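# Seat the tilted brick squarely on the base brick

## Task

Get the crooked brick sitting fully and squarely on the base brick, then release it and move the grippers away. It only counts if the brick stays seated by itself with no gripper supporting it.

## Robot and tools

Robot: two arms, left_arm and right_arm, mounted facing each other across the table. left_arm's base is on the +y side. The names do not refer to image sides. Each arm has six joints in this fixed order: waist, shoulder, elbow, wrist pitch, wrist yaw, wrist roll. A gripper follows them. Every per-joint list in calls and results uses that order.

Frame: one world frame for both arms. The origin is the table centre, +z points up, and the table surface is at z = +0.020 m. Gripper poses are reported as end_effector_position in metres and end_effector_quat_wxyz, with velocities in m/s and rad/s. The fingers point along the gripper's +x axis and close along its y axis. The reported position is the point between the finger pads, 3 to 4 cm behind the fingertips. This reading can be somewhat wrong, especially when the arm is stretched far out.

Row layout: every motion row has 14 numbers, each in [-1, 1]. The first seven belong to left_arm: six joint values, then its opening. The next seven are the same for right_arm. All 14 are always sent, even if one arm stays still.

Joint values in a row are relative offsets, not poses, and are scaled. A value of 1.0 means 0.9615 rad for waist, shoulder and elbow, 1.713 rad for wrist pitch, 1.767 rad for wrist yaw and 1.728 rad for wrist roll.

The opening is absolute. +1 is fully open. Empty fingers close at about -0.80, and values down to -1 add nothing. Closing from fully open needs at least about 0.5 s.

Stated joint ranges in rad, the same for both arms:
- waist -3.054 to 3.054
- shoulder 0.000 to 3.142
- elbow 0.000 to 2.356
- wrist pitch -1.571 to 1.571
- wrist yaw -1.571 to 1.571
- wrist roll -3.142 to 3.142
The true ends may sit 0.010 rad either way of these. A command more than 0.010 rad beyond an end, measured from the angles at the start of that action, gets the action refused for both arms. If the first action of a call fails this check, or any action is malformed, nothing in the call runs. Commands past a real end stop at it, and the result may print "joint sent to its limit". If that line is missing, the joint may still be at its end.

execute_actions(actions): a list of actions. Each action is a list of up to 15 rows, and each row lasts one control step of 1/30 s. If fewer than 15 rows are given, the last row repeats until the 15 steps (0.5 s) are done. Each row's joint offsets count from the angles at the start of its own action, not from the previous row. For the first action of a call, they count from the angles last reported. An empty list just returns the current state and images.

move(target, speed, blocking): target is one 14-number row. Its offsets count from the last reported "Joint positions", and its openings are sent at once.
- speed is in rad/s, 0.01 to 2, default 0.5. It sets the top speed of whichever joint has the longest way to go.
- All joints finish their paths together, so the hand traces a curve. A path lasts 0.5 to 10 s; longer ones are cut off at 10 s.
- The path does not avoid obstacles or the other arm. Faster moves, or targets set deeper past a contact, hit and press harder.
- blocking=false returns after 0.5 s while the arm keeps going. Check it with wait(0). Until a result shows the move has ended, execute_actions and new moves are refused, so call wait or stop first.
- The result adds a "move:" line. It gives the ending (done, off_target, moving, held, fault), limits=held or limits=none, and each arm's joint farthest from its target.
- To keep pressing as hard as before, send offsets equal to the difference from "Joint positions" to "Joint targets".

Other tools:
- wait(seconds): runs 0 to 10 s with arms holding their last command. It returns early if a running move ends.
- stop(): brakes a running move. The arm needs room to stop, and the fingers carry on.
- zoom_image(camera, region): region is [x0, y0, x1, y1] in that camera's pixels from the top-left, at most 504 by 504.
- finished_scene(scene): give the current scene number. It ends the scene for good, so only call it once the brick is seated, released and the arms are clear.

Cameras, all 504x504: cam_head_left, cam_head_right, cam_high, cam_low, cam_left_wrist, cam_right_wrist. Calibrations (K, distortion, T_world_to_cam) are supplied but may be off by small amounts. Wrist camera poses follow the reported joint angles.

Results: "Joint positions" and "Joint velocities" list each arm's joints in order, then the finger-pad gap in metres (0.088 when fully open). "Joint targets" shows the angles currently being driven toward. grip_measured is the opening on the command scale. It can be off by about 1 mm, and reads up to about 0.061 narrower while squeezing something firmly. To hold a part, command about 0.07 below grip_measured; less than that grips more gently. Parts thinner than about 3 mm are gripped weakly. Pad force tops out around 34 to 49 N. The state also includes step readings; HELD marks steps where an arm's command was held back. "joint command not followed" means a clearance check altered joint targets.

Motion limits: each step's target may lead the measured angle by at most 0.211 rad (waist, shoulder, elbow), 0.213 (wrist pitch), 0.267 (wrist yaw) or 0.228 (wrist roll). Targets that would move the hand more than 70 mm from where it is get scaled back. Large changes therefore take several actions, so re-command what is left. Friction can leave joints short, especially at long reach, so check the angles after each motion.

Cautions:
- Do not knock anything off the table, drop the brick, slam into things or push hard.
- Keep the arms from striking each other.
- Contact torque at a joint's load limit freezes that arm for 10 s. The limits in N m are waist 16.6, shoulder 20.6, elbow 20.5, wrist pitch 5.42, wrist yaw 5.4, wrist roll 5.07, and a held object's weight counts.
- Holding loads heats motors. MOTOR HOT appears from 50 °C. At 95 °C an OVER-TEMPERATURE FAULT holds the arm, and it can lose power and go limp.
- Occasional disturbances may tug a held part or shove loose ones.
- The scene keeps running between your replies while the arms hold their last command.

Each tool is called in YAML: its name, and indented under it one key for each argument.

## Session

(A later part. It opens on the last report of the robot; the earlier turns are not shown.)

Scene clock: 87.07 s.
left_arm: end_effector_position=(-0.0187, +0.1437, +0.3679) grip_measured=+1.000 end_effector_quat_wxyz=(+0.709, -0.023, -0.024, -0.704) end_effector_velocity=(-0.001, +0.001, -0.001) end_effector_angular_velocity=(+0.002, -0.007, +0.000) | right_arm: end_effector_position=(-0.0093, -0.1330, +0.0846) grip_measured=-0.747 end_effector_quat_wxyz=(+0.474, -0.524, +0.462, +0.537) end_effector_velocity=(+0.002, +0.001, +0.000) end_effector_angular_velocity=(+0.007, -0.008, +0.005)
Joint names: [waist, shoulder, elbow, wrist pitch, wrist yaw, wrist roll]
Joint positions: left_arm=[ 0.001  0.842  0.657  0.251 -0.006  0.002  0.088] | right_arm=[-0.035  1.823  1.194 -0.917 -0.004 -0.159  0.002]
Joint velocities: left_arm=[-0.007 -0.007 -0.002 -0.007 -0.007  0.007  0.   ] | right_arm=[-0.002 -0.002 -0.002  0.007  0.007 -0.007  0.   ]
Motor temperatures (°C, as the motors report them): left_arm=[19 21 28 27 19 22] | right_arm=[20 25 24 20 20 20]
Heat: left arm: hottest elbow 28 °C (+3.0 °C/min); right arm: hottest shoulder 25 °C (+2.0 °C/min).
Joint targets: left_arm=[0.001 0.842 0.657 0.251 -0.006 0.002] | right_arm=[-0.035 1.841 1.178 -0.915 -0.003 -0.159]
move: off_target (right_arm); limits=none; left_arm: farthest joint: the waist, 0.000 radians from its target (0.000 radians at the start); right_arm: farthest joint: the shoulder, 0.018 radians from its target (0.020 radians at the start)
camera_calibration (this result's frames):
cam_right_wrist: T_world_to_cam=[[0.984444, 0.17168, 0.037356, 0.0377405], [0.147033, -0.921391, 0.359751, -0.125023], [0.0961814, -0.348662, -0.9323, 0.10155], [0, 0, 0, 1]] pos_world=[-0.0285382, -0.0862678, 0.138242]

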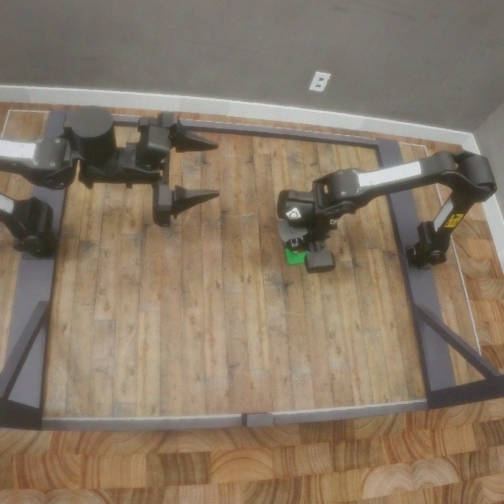

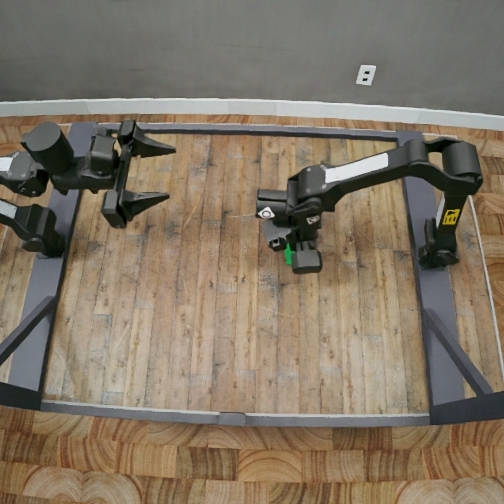

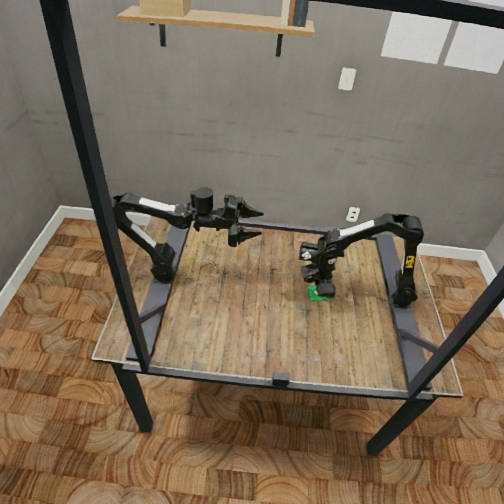

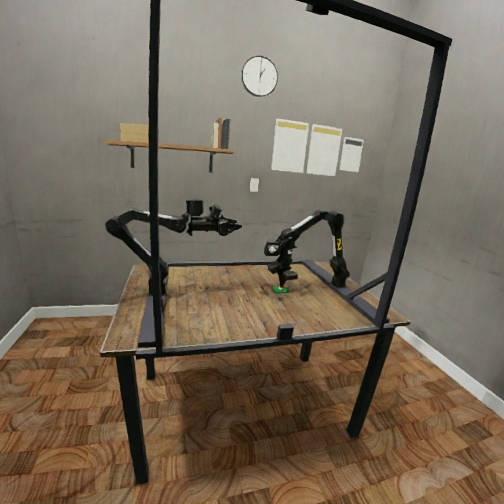

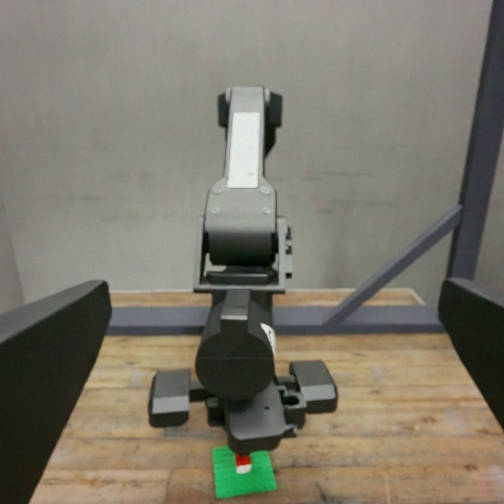

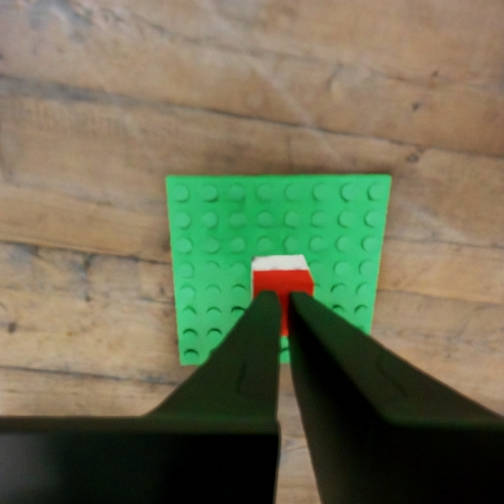

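move:
  target: [0,0,0,0,0,0,1, 0,0.05,-0.045,-0.008,0,0,-0.75]
  speed: 0.04

zoom_image:
  camera: "cam_right_wrist"
  region: [190, 170, 370, 350]

Scene clock: 96.10 s.
left_arm: end_effector_position=(-0.0187, +0.1437, +0.3679) grip_measured=+1.000 end_effector_quat_wxyz=(+0.709, -0.023, -0.024, -0.704) end_effector_velocity=(-0.002, +0.001, +0.001) end_effector_angular_velocity=(-0.007, +0.007, -0.010) | right_arm: end_effector_position=(-0.0095, -0.1352, +0.0811) grip_measured=-0.747 end_effector_quat_wxyz=(+0.470, -0.527, +0.466, +0.534) end_effector_velocity=(+0.001, -0.001, +0.001) end_effector_angular_velocity=(-0.002, +0.007, +0.000)
Joint names: [waist, shoulder, elbow, wrist pitch, wrist yaw, wrist roll]
Joint positions: left_arm=[ 0.001  0.842  0.657  0.251 -0.006  0.002  0.088] | right_arm=[-0.035  1.831  1.189 -0.918 -0.004 -0.159  0.002]
Joint velocities: left_arm=[-0.002 -0.002 -0.002  0.007  0.007 -0.007  0.   ] | right_arm=[-0.007 -0.002  0.002 -0.007 -0.007 -0.007 -0.   ]
Motor temperatures (°C, as the motors report them): left_arm=[19 22 28 27 19 22] | right_arm=[20 25 23 20 20 20]
Heat: left arm: hottest elbow 28 °C (+2.0 °C/min); right arm: hottest shoulder 25 °C (+2.0 °C/min).
Joint targets: left_arm=[0.001 0.842 0.657 0.251 -0.006 0.002] | right_arm=[-0.035 1.871 1.151 -0.931 -0.004 -0.159]
move: off_target (right_arm); limits=none; left_arm: farthest joint: the waist, 0.000 radians from its target (0.000 radians at the start); right_arm: farthest joint: the shoulder, 0.040 radians from its target (0.048 radians at the start)
camera_calibration (this result's frames):
cam_right_wrist: T_world_to_cam=[[0.984473, 0.172164, 0.0342355, 0.038695], [0.147347, -0.916513, 0.371877, -0.126078], [0.0954011, -0.361058, -0.927651, 0.0954849], [0, 0, 0, 1]] pos_world=[-0.0286263, -0.0877386, 0.134137]

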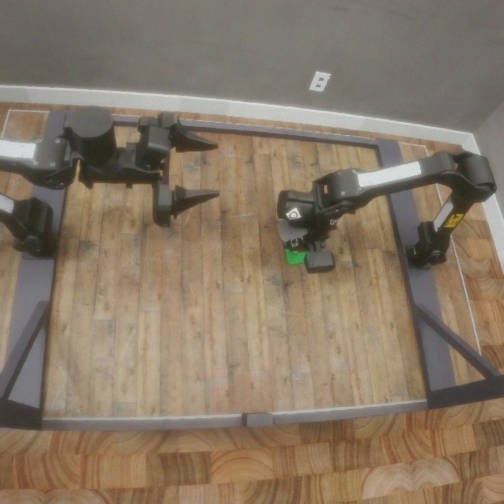

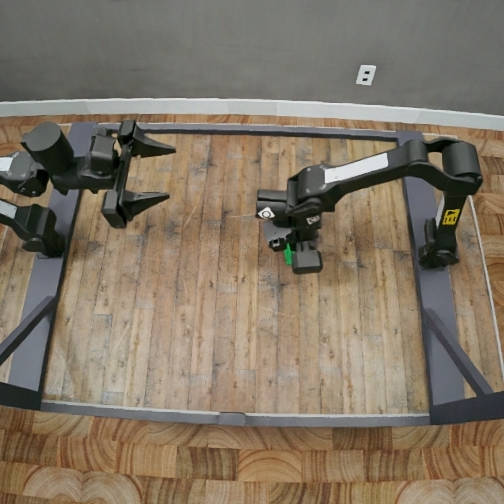

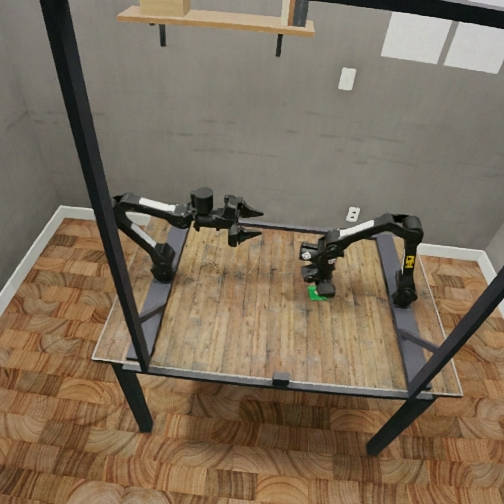

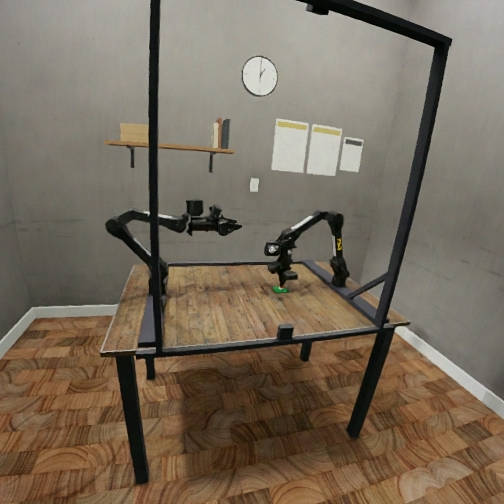

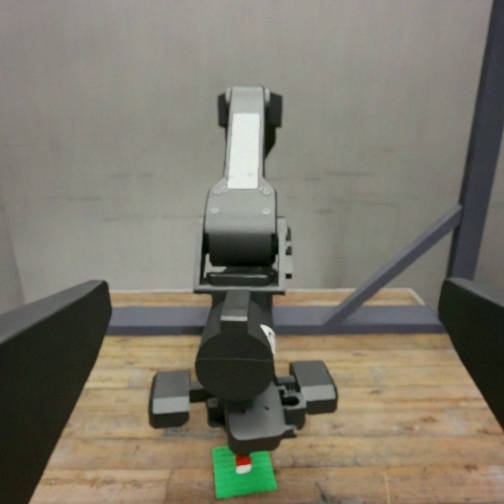

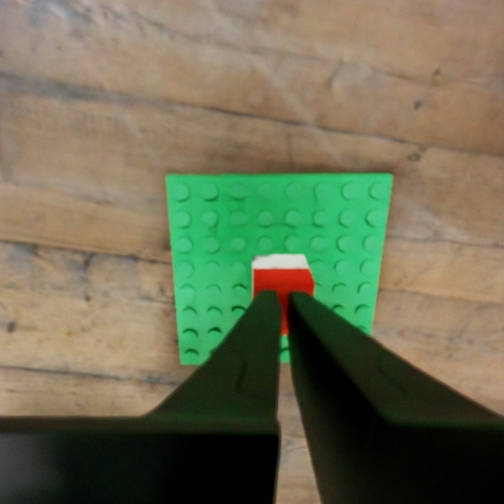

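Region (190, 170, 370, 350) of cam_right_wrist's 504x504 image, scaled by 2.800, with more detail than that image has.

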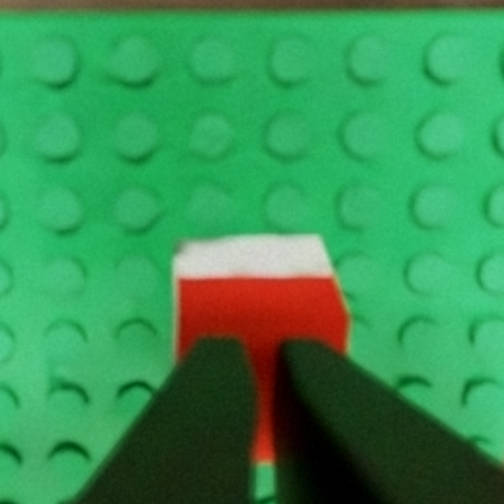

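move:
  target: [0,0,0,0,0,0,1, 0,-0.06,0.11,-0.09,0,0,-0.75]
  speed: 0.2

zoom_image:
  camera: "cam_right_wrist"
  region: [190, 150, 350, 310]

zoom_image:
  camera: "cam_low"
  region: [260, 270, 300, 310]

zoom_image:
  camera: "cam_left_wrist"
  region: [210, 430, 280, 500]

Scene clock: 107.50 s.
left_arm: end_effector_position=(-0.0187, +0.1437, +0.3679) grip_measured=+1.000 end_effector_quat_wxyz=(+0.709, -0.023, -0.024, -0.704) end_effector_velocity=(+0.000, +0.000, -0.004) end_effector_angular_velocity=(+0.012, +0.008, +0.004) | right_arm: end_effector_position=(-0.0096, -0.1382, +0.1168) grip_measured=-0.747 end_effector_quat_wxyz=(+0.467, -0.529, +0.469, +0.531) end_effector_velocity=(-0.003, -0.001, -0.000) end_effector_angular_velocity=(-0.006, +0.022, +0.019)
Joint names: [waist, shoulder, elbow, wrist pitch, wrist yaw, wrist roll]
Joint positions: left_arm=[ 0.001  0.842  0.657  0.251 -0.006  0.002  0.088] | right_arm=[-0.035  1.786  1.283 -1.07  -0.004 -0.159  0.002]
Joint velocities: left_arm=[-0.002 -0.002 -0.007 -0.007 -0.007 -0.007  0.   ] | right_arm=[-0.002  0.002  0.002 -0.007 -0.022 -0.022 -0.   ]
Motor temperatures (°C, as the motors report them): left_arm=[19 22 29 27 19 22] | right_arm=[20 24 23 20 20 20]
Heat: left arm: hottest elbow 29 °C (+3.0 °C/min); right arm: hottest shoulder 24 °C (+0.0 °C/min).
Joint targets: left_arm=[0.001 0.842 0.657 0.251 -0.006 0.002] | right_arm=[-0.035 1.773 1.295 -1.072 -0.004 -0.159]
move: off_target (right_arm); limits=none; left_arm: farthest joint: the waist, 0.000 radians from its target (0.000 radians at the start); right_arm: farthest joint: the shoulder, 0.012 radians from its target (0.057 radians at the start)
camera_calibration (this result's frames):
cam_right_wrist: T_world_to_cam=[[0.984488, 0.17259, 0.0315606, 0.0384618], [0.147516, -0.911616, 0.38366, -0.142822], [0.0949871, -0.373053, -0.922935, 0.125385], [0, 0, 0, 1]] pos_world=[-0.0287065, -0.0900622, 0.169303]

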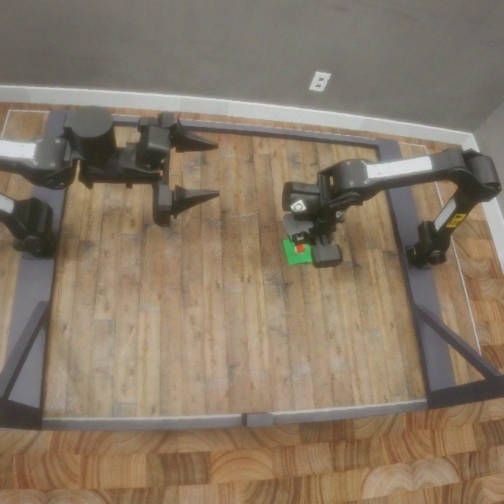

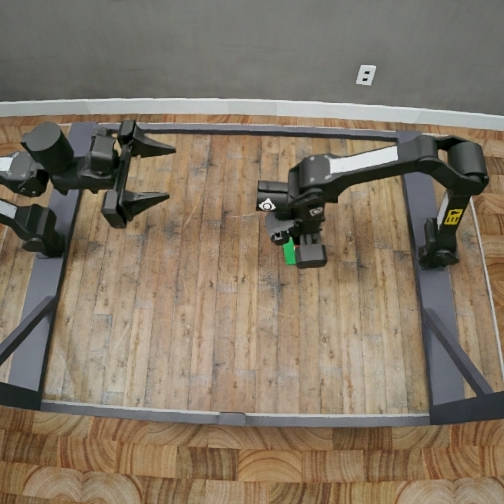

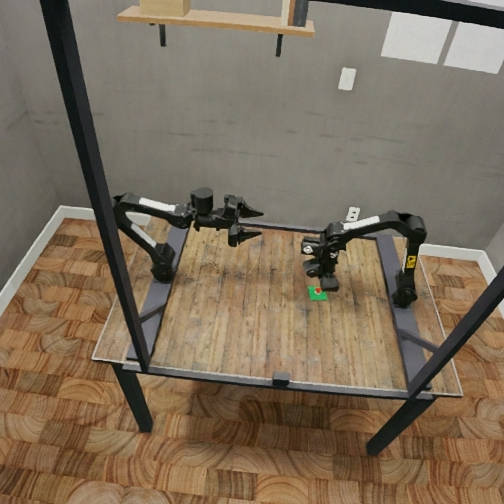

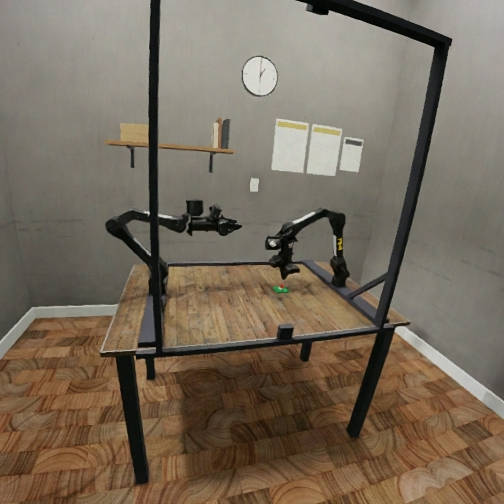

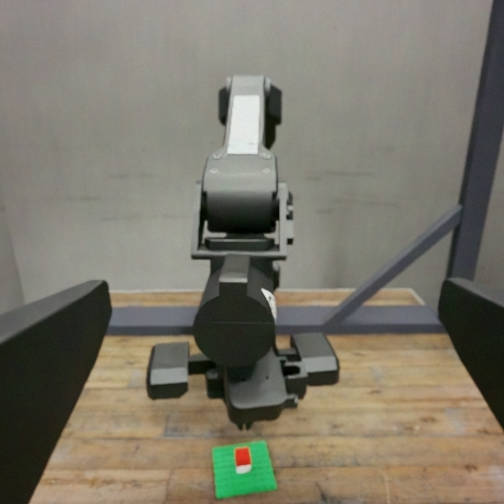

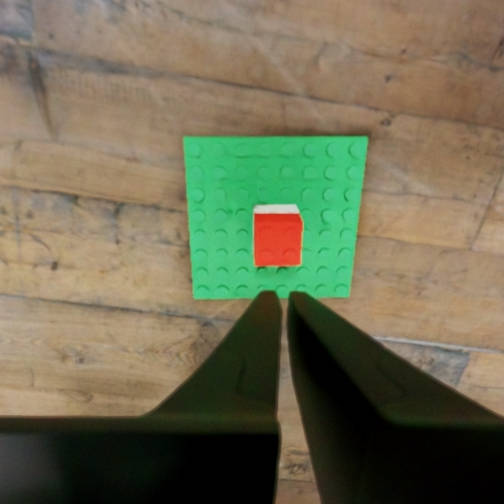

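Region (190, 150, 350, 310) of cam_right_wrist's 504x504 image, scaled by 3.150, with more detail than that image has.

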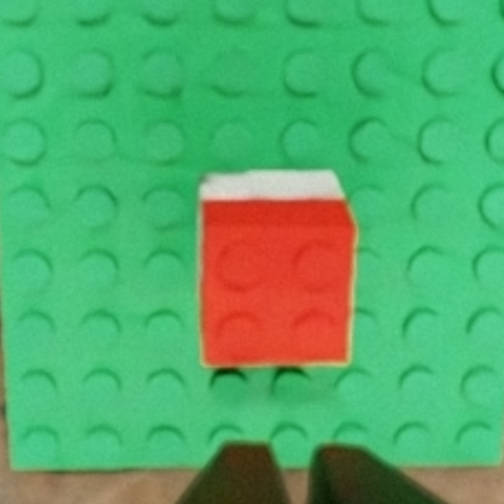

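Region (260, 270, 300, 310) of cam_low's 504x504 image, scaled by 12.600, with more detail than that image has.

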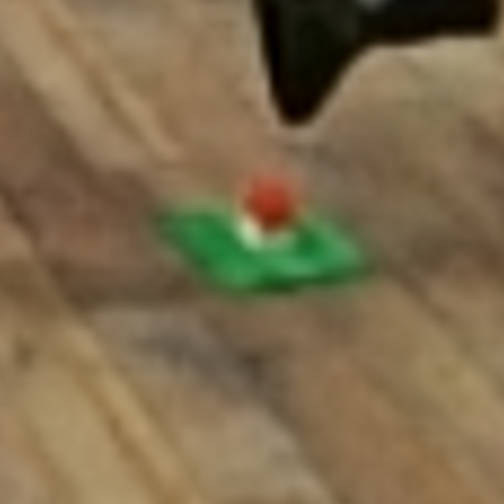

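Region (210, 430, 280, 500) of cam_left_wrist's 504x504 image, scaled by 7.200, with more detail than that image has.

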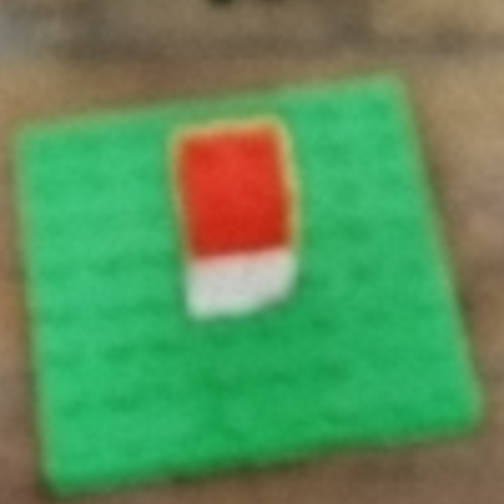

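move:
  target: [0,0,0,0,0,0,1, 0,0.04,-0.095,0.07,0,0,-0.75]
  speed: 0.12

move:
  target: [0,0,0,0,0,0,1, 0,0.07,-0.075,0.008,0,0,-0.75]
  speed: 0.05

move:
  target: [0,0,0,0,0,0,1, 0,-0.12,0.2,-0.17,0,0,-0.75]
  speed: 0.25

zoom_image:
  camera: "cam_right_wrist"
  region: [190, 130, 350, 290]

Scene clock: 132.43 s.
left_arm: end_effector_position=(-0.0187, +0.1437, +0.3679) grip_measured=+1.000 end_effector_quat_wxyz=(+0.709, -0.023, -0.024, -0.704) end_effector_velocity=(+0.000, +0.001, +0.001) end_effector_angular_velocity=(-0.007, +0.008, +0.004) | right_arm: end_effector_position=(-0.0096, -0.1384, +0.0880) grip_measured=-0.747 end_effector_quat_wxyz=(+0.468, -0.528, +0.468, +0.532) end_effector_velocity=(+0.001, -0.004, -0.001) end_effector_angular_velocity=(-0.012, +0.008, +0.000)
Joint names: [waist, shoulder, elbow, wrist pitch, wrist yaw, wrist roll]
Joint positions: left_arm=[ 0.001  0.842  0.657  0.251 -0.006  0.002  0.088] | right_arm=[-0.035  1.816  1.2   -0.953 -0.004 -0.159  0.002]
Joint velocities: left_arm=[-0.002 -0.002 -0.002  0.007 -0.007 -0.007  0.   ] | right_arm=[-0.007 -0.002 -0.007 -0.007 -0.007 -0.007 -0.   ]
Motor temperatures (°C, as the motors report them): left_arm=[19 22 29 28 19 22] | right_arm=[20 27 25 20 20 20]
Heat: left arm: hottest elbow 29 °C (+1.0 °C/min); right arm: hottest shoulder 27 °C (+3.1 °C/min).
Joint targets: left_arm=[0.001 0.842 0.657 0.251 -0.006 0.002] | right_arm=[-0.035 1.824 1.191 -0.950 -0.004 -0.159]
move: done; limits=none; left_arm: farthest joint: the waist, 0.000 radians from its target (0.000 radians at the start); right_arm: farthest joint: the shoulder, 0.009 radians from its target (0.039 radians at the start)
camera_calibration (this result's frames):
cam_right_wrist: T_world_to_cam=[[0.984483, 0.172456, 0.0324266, 0.0393324], [0.147461, -0.913217, 0.379855, -0.131886], [0.0951208, -0.369179, -0.924478, 0.0993398], [0, 0, 0, 1]] pos_world=[-0.0287233, -0.0905498, 0.14066]

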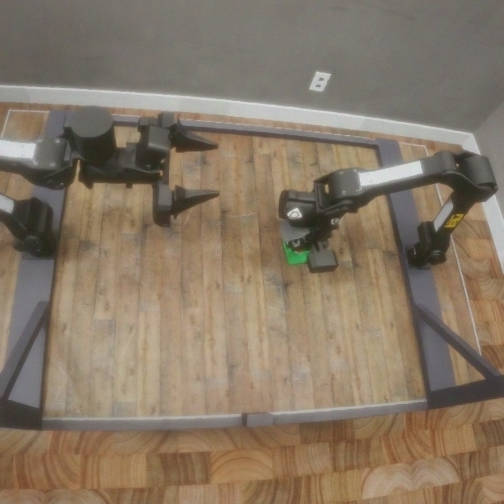

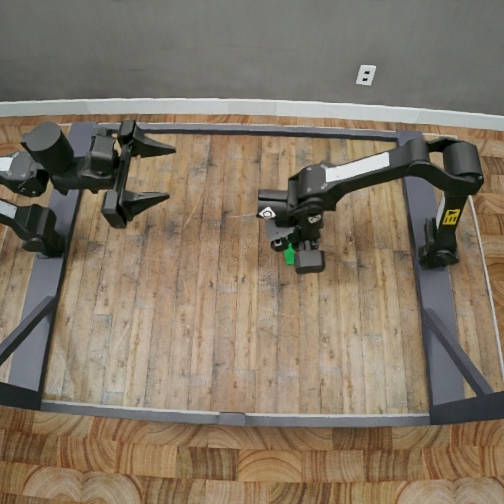

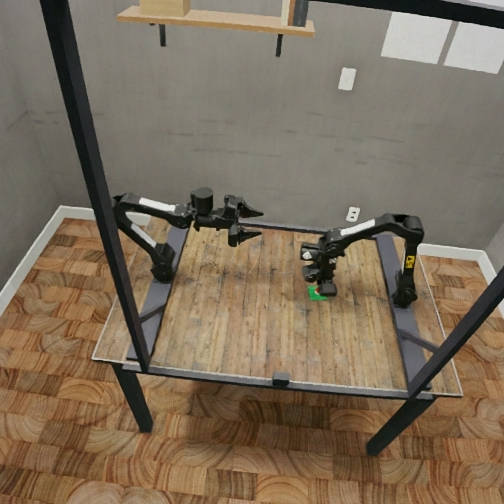

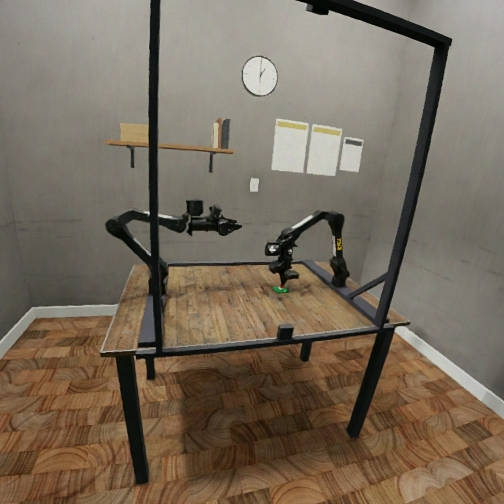

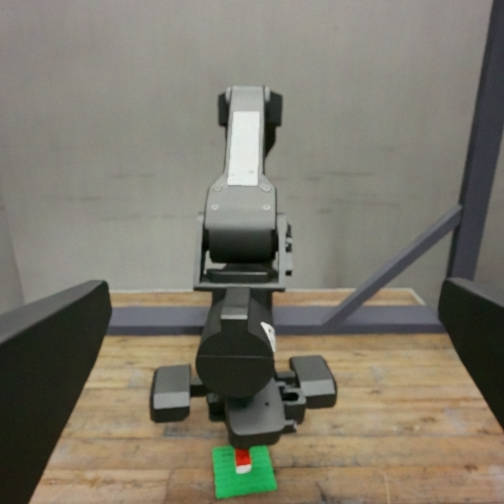

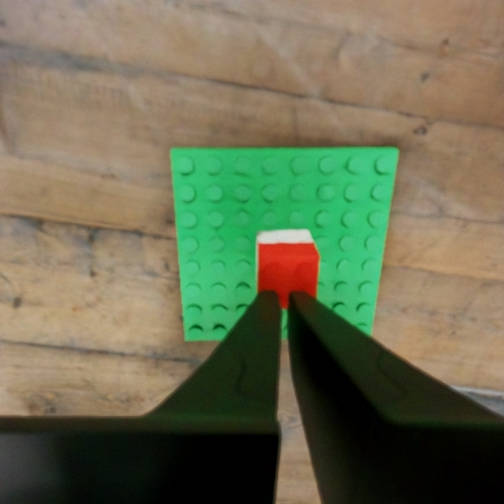

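Scene clock: 134.10 s.
left_arm: end_effector_position=(-0.0187, +0.1437, +0.3679) grip_measured=+1.000 end_effector_quat_wxyz=(+0.709, -0.023, -0.024, -0.704) end_effector_velocity=(-0.002, +0.001, +0.001) end_effector_angular_velocity=(-0.007, +0.007, -0.010) | right_arm: end_effector_position=(-0.0098, -0.1440, +0.0791) grip_measured=-0.747 end_effector_quat_wxyz=(+0.462, -0.533, +0.474, +0.527) end_effector_velocity=(+0.002, -0.002, +0.002) end_effector_angular_velocity=(-0.003, -0.007, -0.010)
Joint names: [waist, shoulder, elbow, wrist pitch, wrist yaw, wrist roll]
Joint positions: left_arm=[ 0.001  0.842  0.657  0.251 -0.006  0.002  0.088] | right_arm=[-0.035  1.826  1.175 -0.939 -0.004 -0.159  0.002]
Joint velocities: left_arm=[-0.002 -0.002 -0.002  0.007  0.007 -0.007  0.   ] | right_arm=[-0.002 -0.007 -0.002 -0.007  0.007  0.007 -0.   ]
Motor temperatures (°C, as the motors report them): left_arm=[19 22 29 28 19 22] | right_arm=[20 27 25 20 20 20]
Heat: left arm: hottest elbow 29 °C (+1.0 °C/min); right arm: hottest shoulder 27 °C (+3.0 °C/min).
Joint targets: left_arm=[0.001 0.842 0.657 0.251 -0.006 0.002] | right_arm=[-0.035 1.883 1.128 -0.939 -0.004 -0.159]
move: off_target (right_arm); limits=none; left_arm: farthest joint: the waist, 0.000 radians from its target (0.000 radians at the start); right_arm: farthest joint: the shoulder, 0.057 radians from its target (0.068 radians at the start)
camera_calibration (this result's frames):
cam_right_wrist: T_world_to_cam=[[0.984506, 0.173112, 0.0279332, 0.0412138], [0.147753, -0.904749, 0.399498, -0.133865], [0.0944304, -0.389181, -0.916308, 0.0855551], [0, 0, 0, 1]] pos_world=[-0.0288753, -0.0949521, 0.130722]

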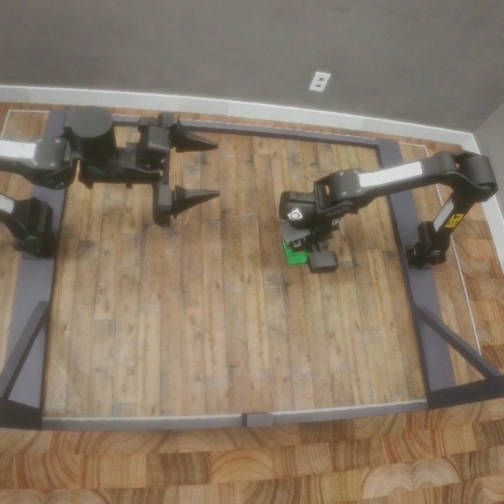

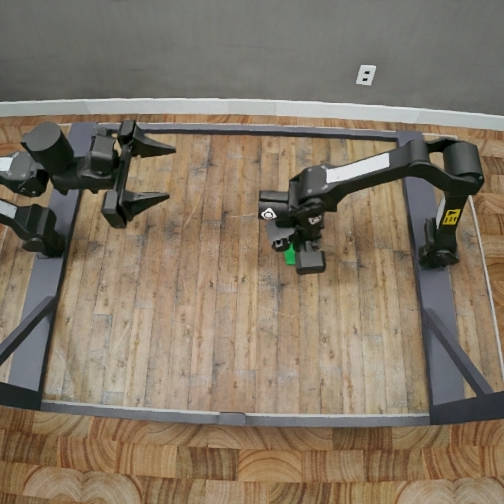

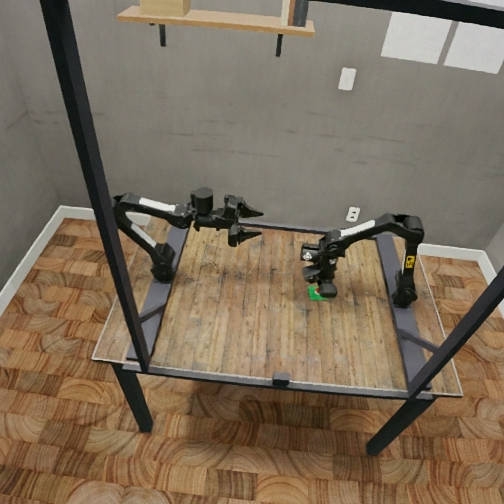

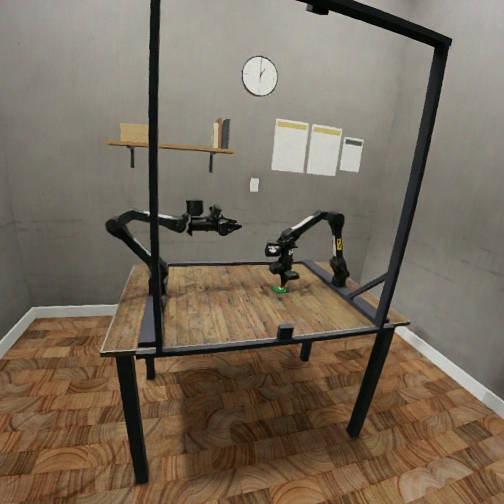

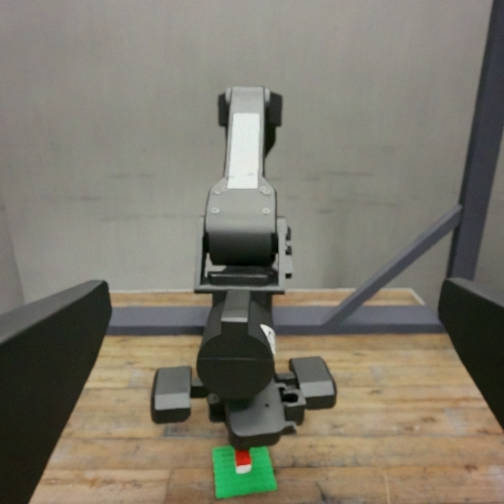

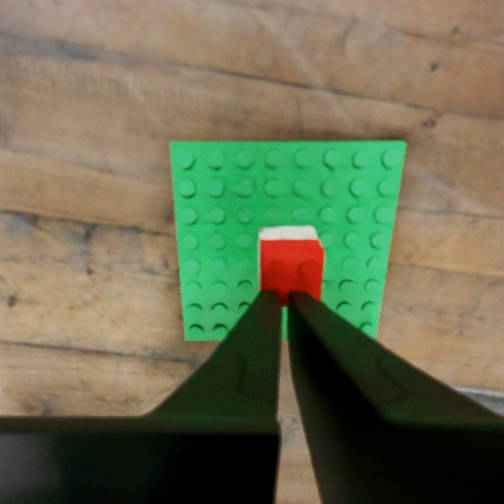

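Scene clock: 135.77 s.
left_arm: end_effector_position=(-0.0187, +0.1437, +0.3679) grip_measured=+1.000 end_effector_quat_wxyz=(+0.709, -0.023, -0.024, -0.704) end_effector_velocity=(+0.000, +0.001, +0.001) end_effector_angular_velocity=(-0.007, +0.008, +0.004) | right_arm: end_effector_position=(-0.0101, -0.1530, +0.1532) grip_measured=-0.747 end_effector_quat_wxyz=(+0.460, -0.535, +0.476, +0.526) end_effector_velocity=(+0.002, -0.005, +0.000) end_effector_angular_velocity=(-0.022, -0.006, +0.005)
Joint names: [waist, shoulder, elbow, wrist pitch, wrist yaw, wrist roll]
Joint positions: left_arm=[ 0.001  0.842  0.657  0.251 -0.006  0.002  0.088] | right_arm=[-0.035  1.723  1.355 -1.228 -0.004 -0.159  0.002]
Joint velocities: left_arm=[-0.002 -0.002 -0.002  0.007 -0.007 -0.007  0.   ] | right_arm=[-0.002 -0.002 -0.002 -0.022  0.007 -0.007  0.   ]
Motor temperatures (°C, as the motors report them): left_arm=[19 22 29 28 19 22] | right_arm=[20 27 25 20 20 20]
Heat: left arm: hottest elbow 29 °C (+1.0 °C/min); right arm: hottest shoulder 27 °C (+3.0 °C/min).
Joint targets: left_arm=[0.001 0.842 0.657 0.251 -0.006 0.002] | right_arm=[-0.035 1.711 1.367 -1.230 -0.004 -0.159]
move: off_target (right_arm); limits=none; left_arm: farthest joint: the waist, 0.000 radians from its target (0.000 radians at the start); right_arm: farthest joint: the elbow, 0.013 radians from its target (0.192 radians at the start)
camera_calibration (this result's frames):
cam_right_wrist: T_world_to_cam=[[0.984511, 0.173268, 0.0267484, 0.0412156], [0.147832, -0.90245, 0.404636, -0.172026], [0.0942498, -0.394415, -0.914086, 0.148862], [0, 0, 0, 1]] pos_world=[-0.0291763, -0.103673, 0.204578]

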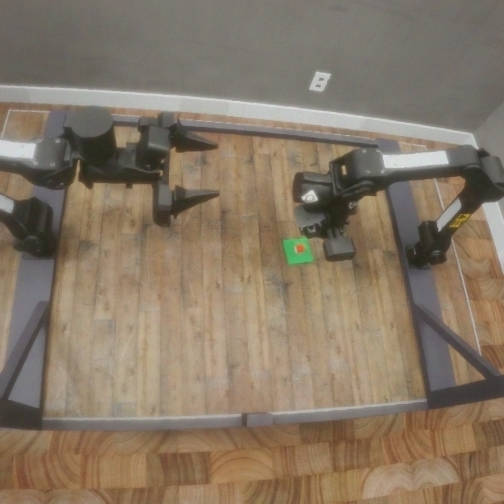

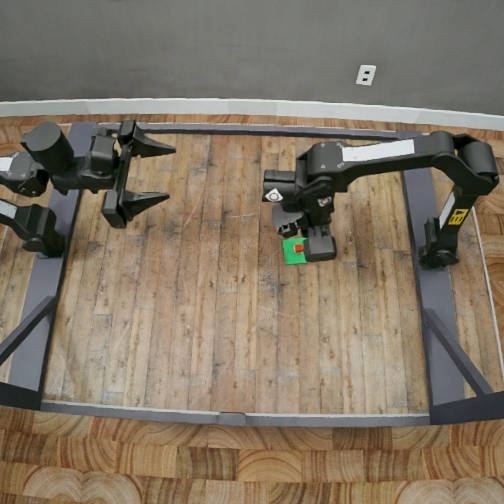

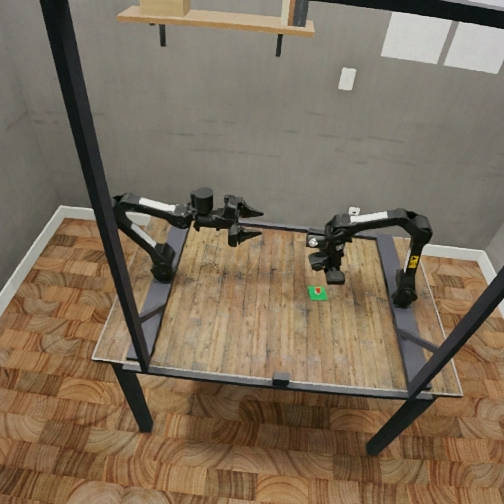

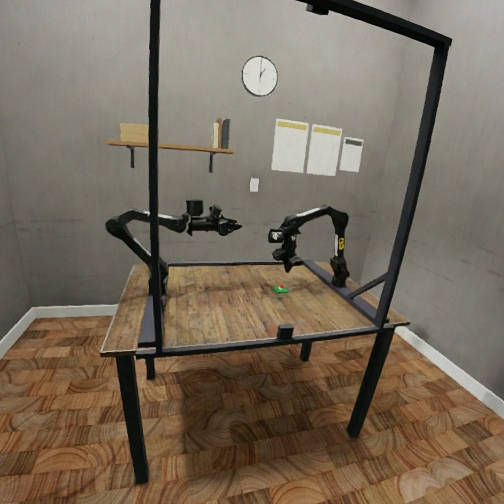

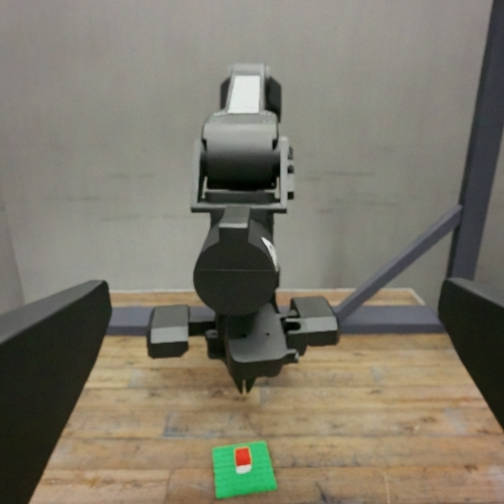

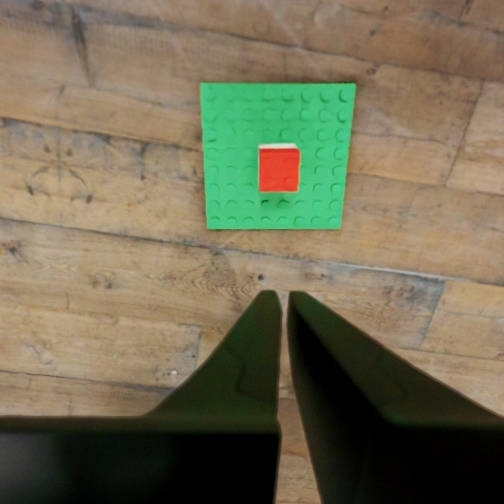

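Region (190, 130, 350, 290) of cam_right_wrist's 504x504 image, scaled by 3.150, with more detail than that image has.

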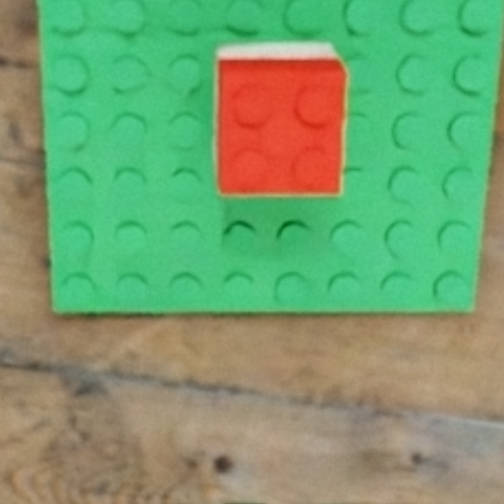

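finished_scene:
  scene: 1

The scene is finished: the task was done.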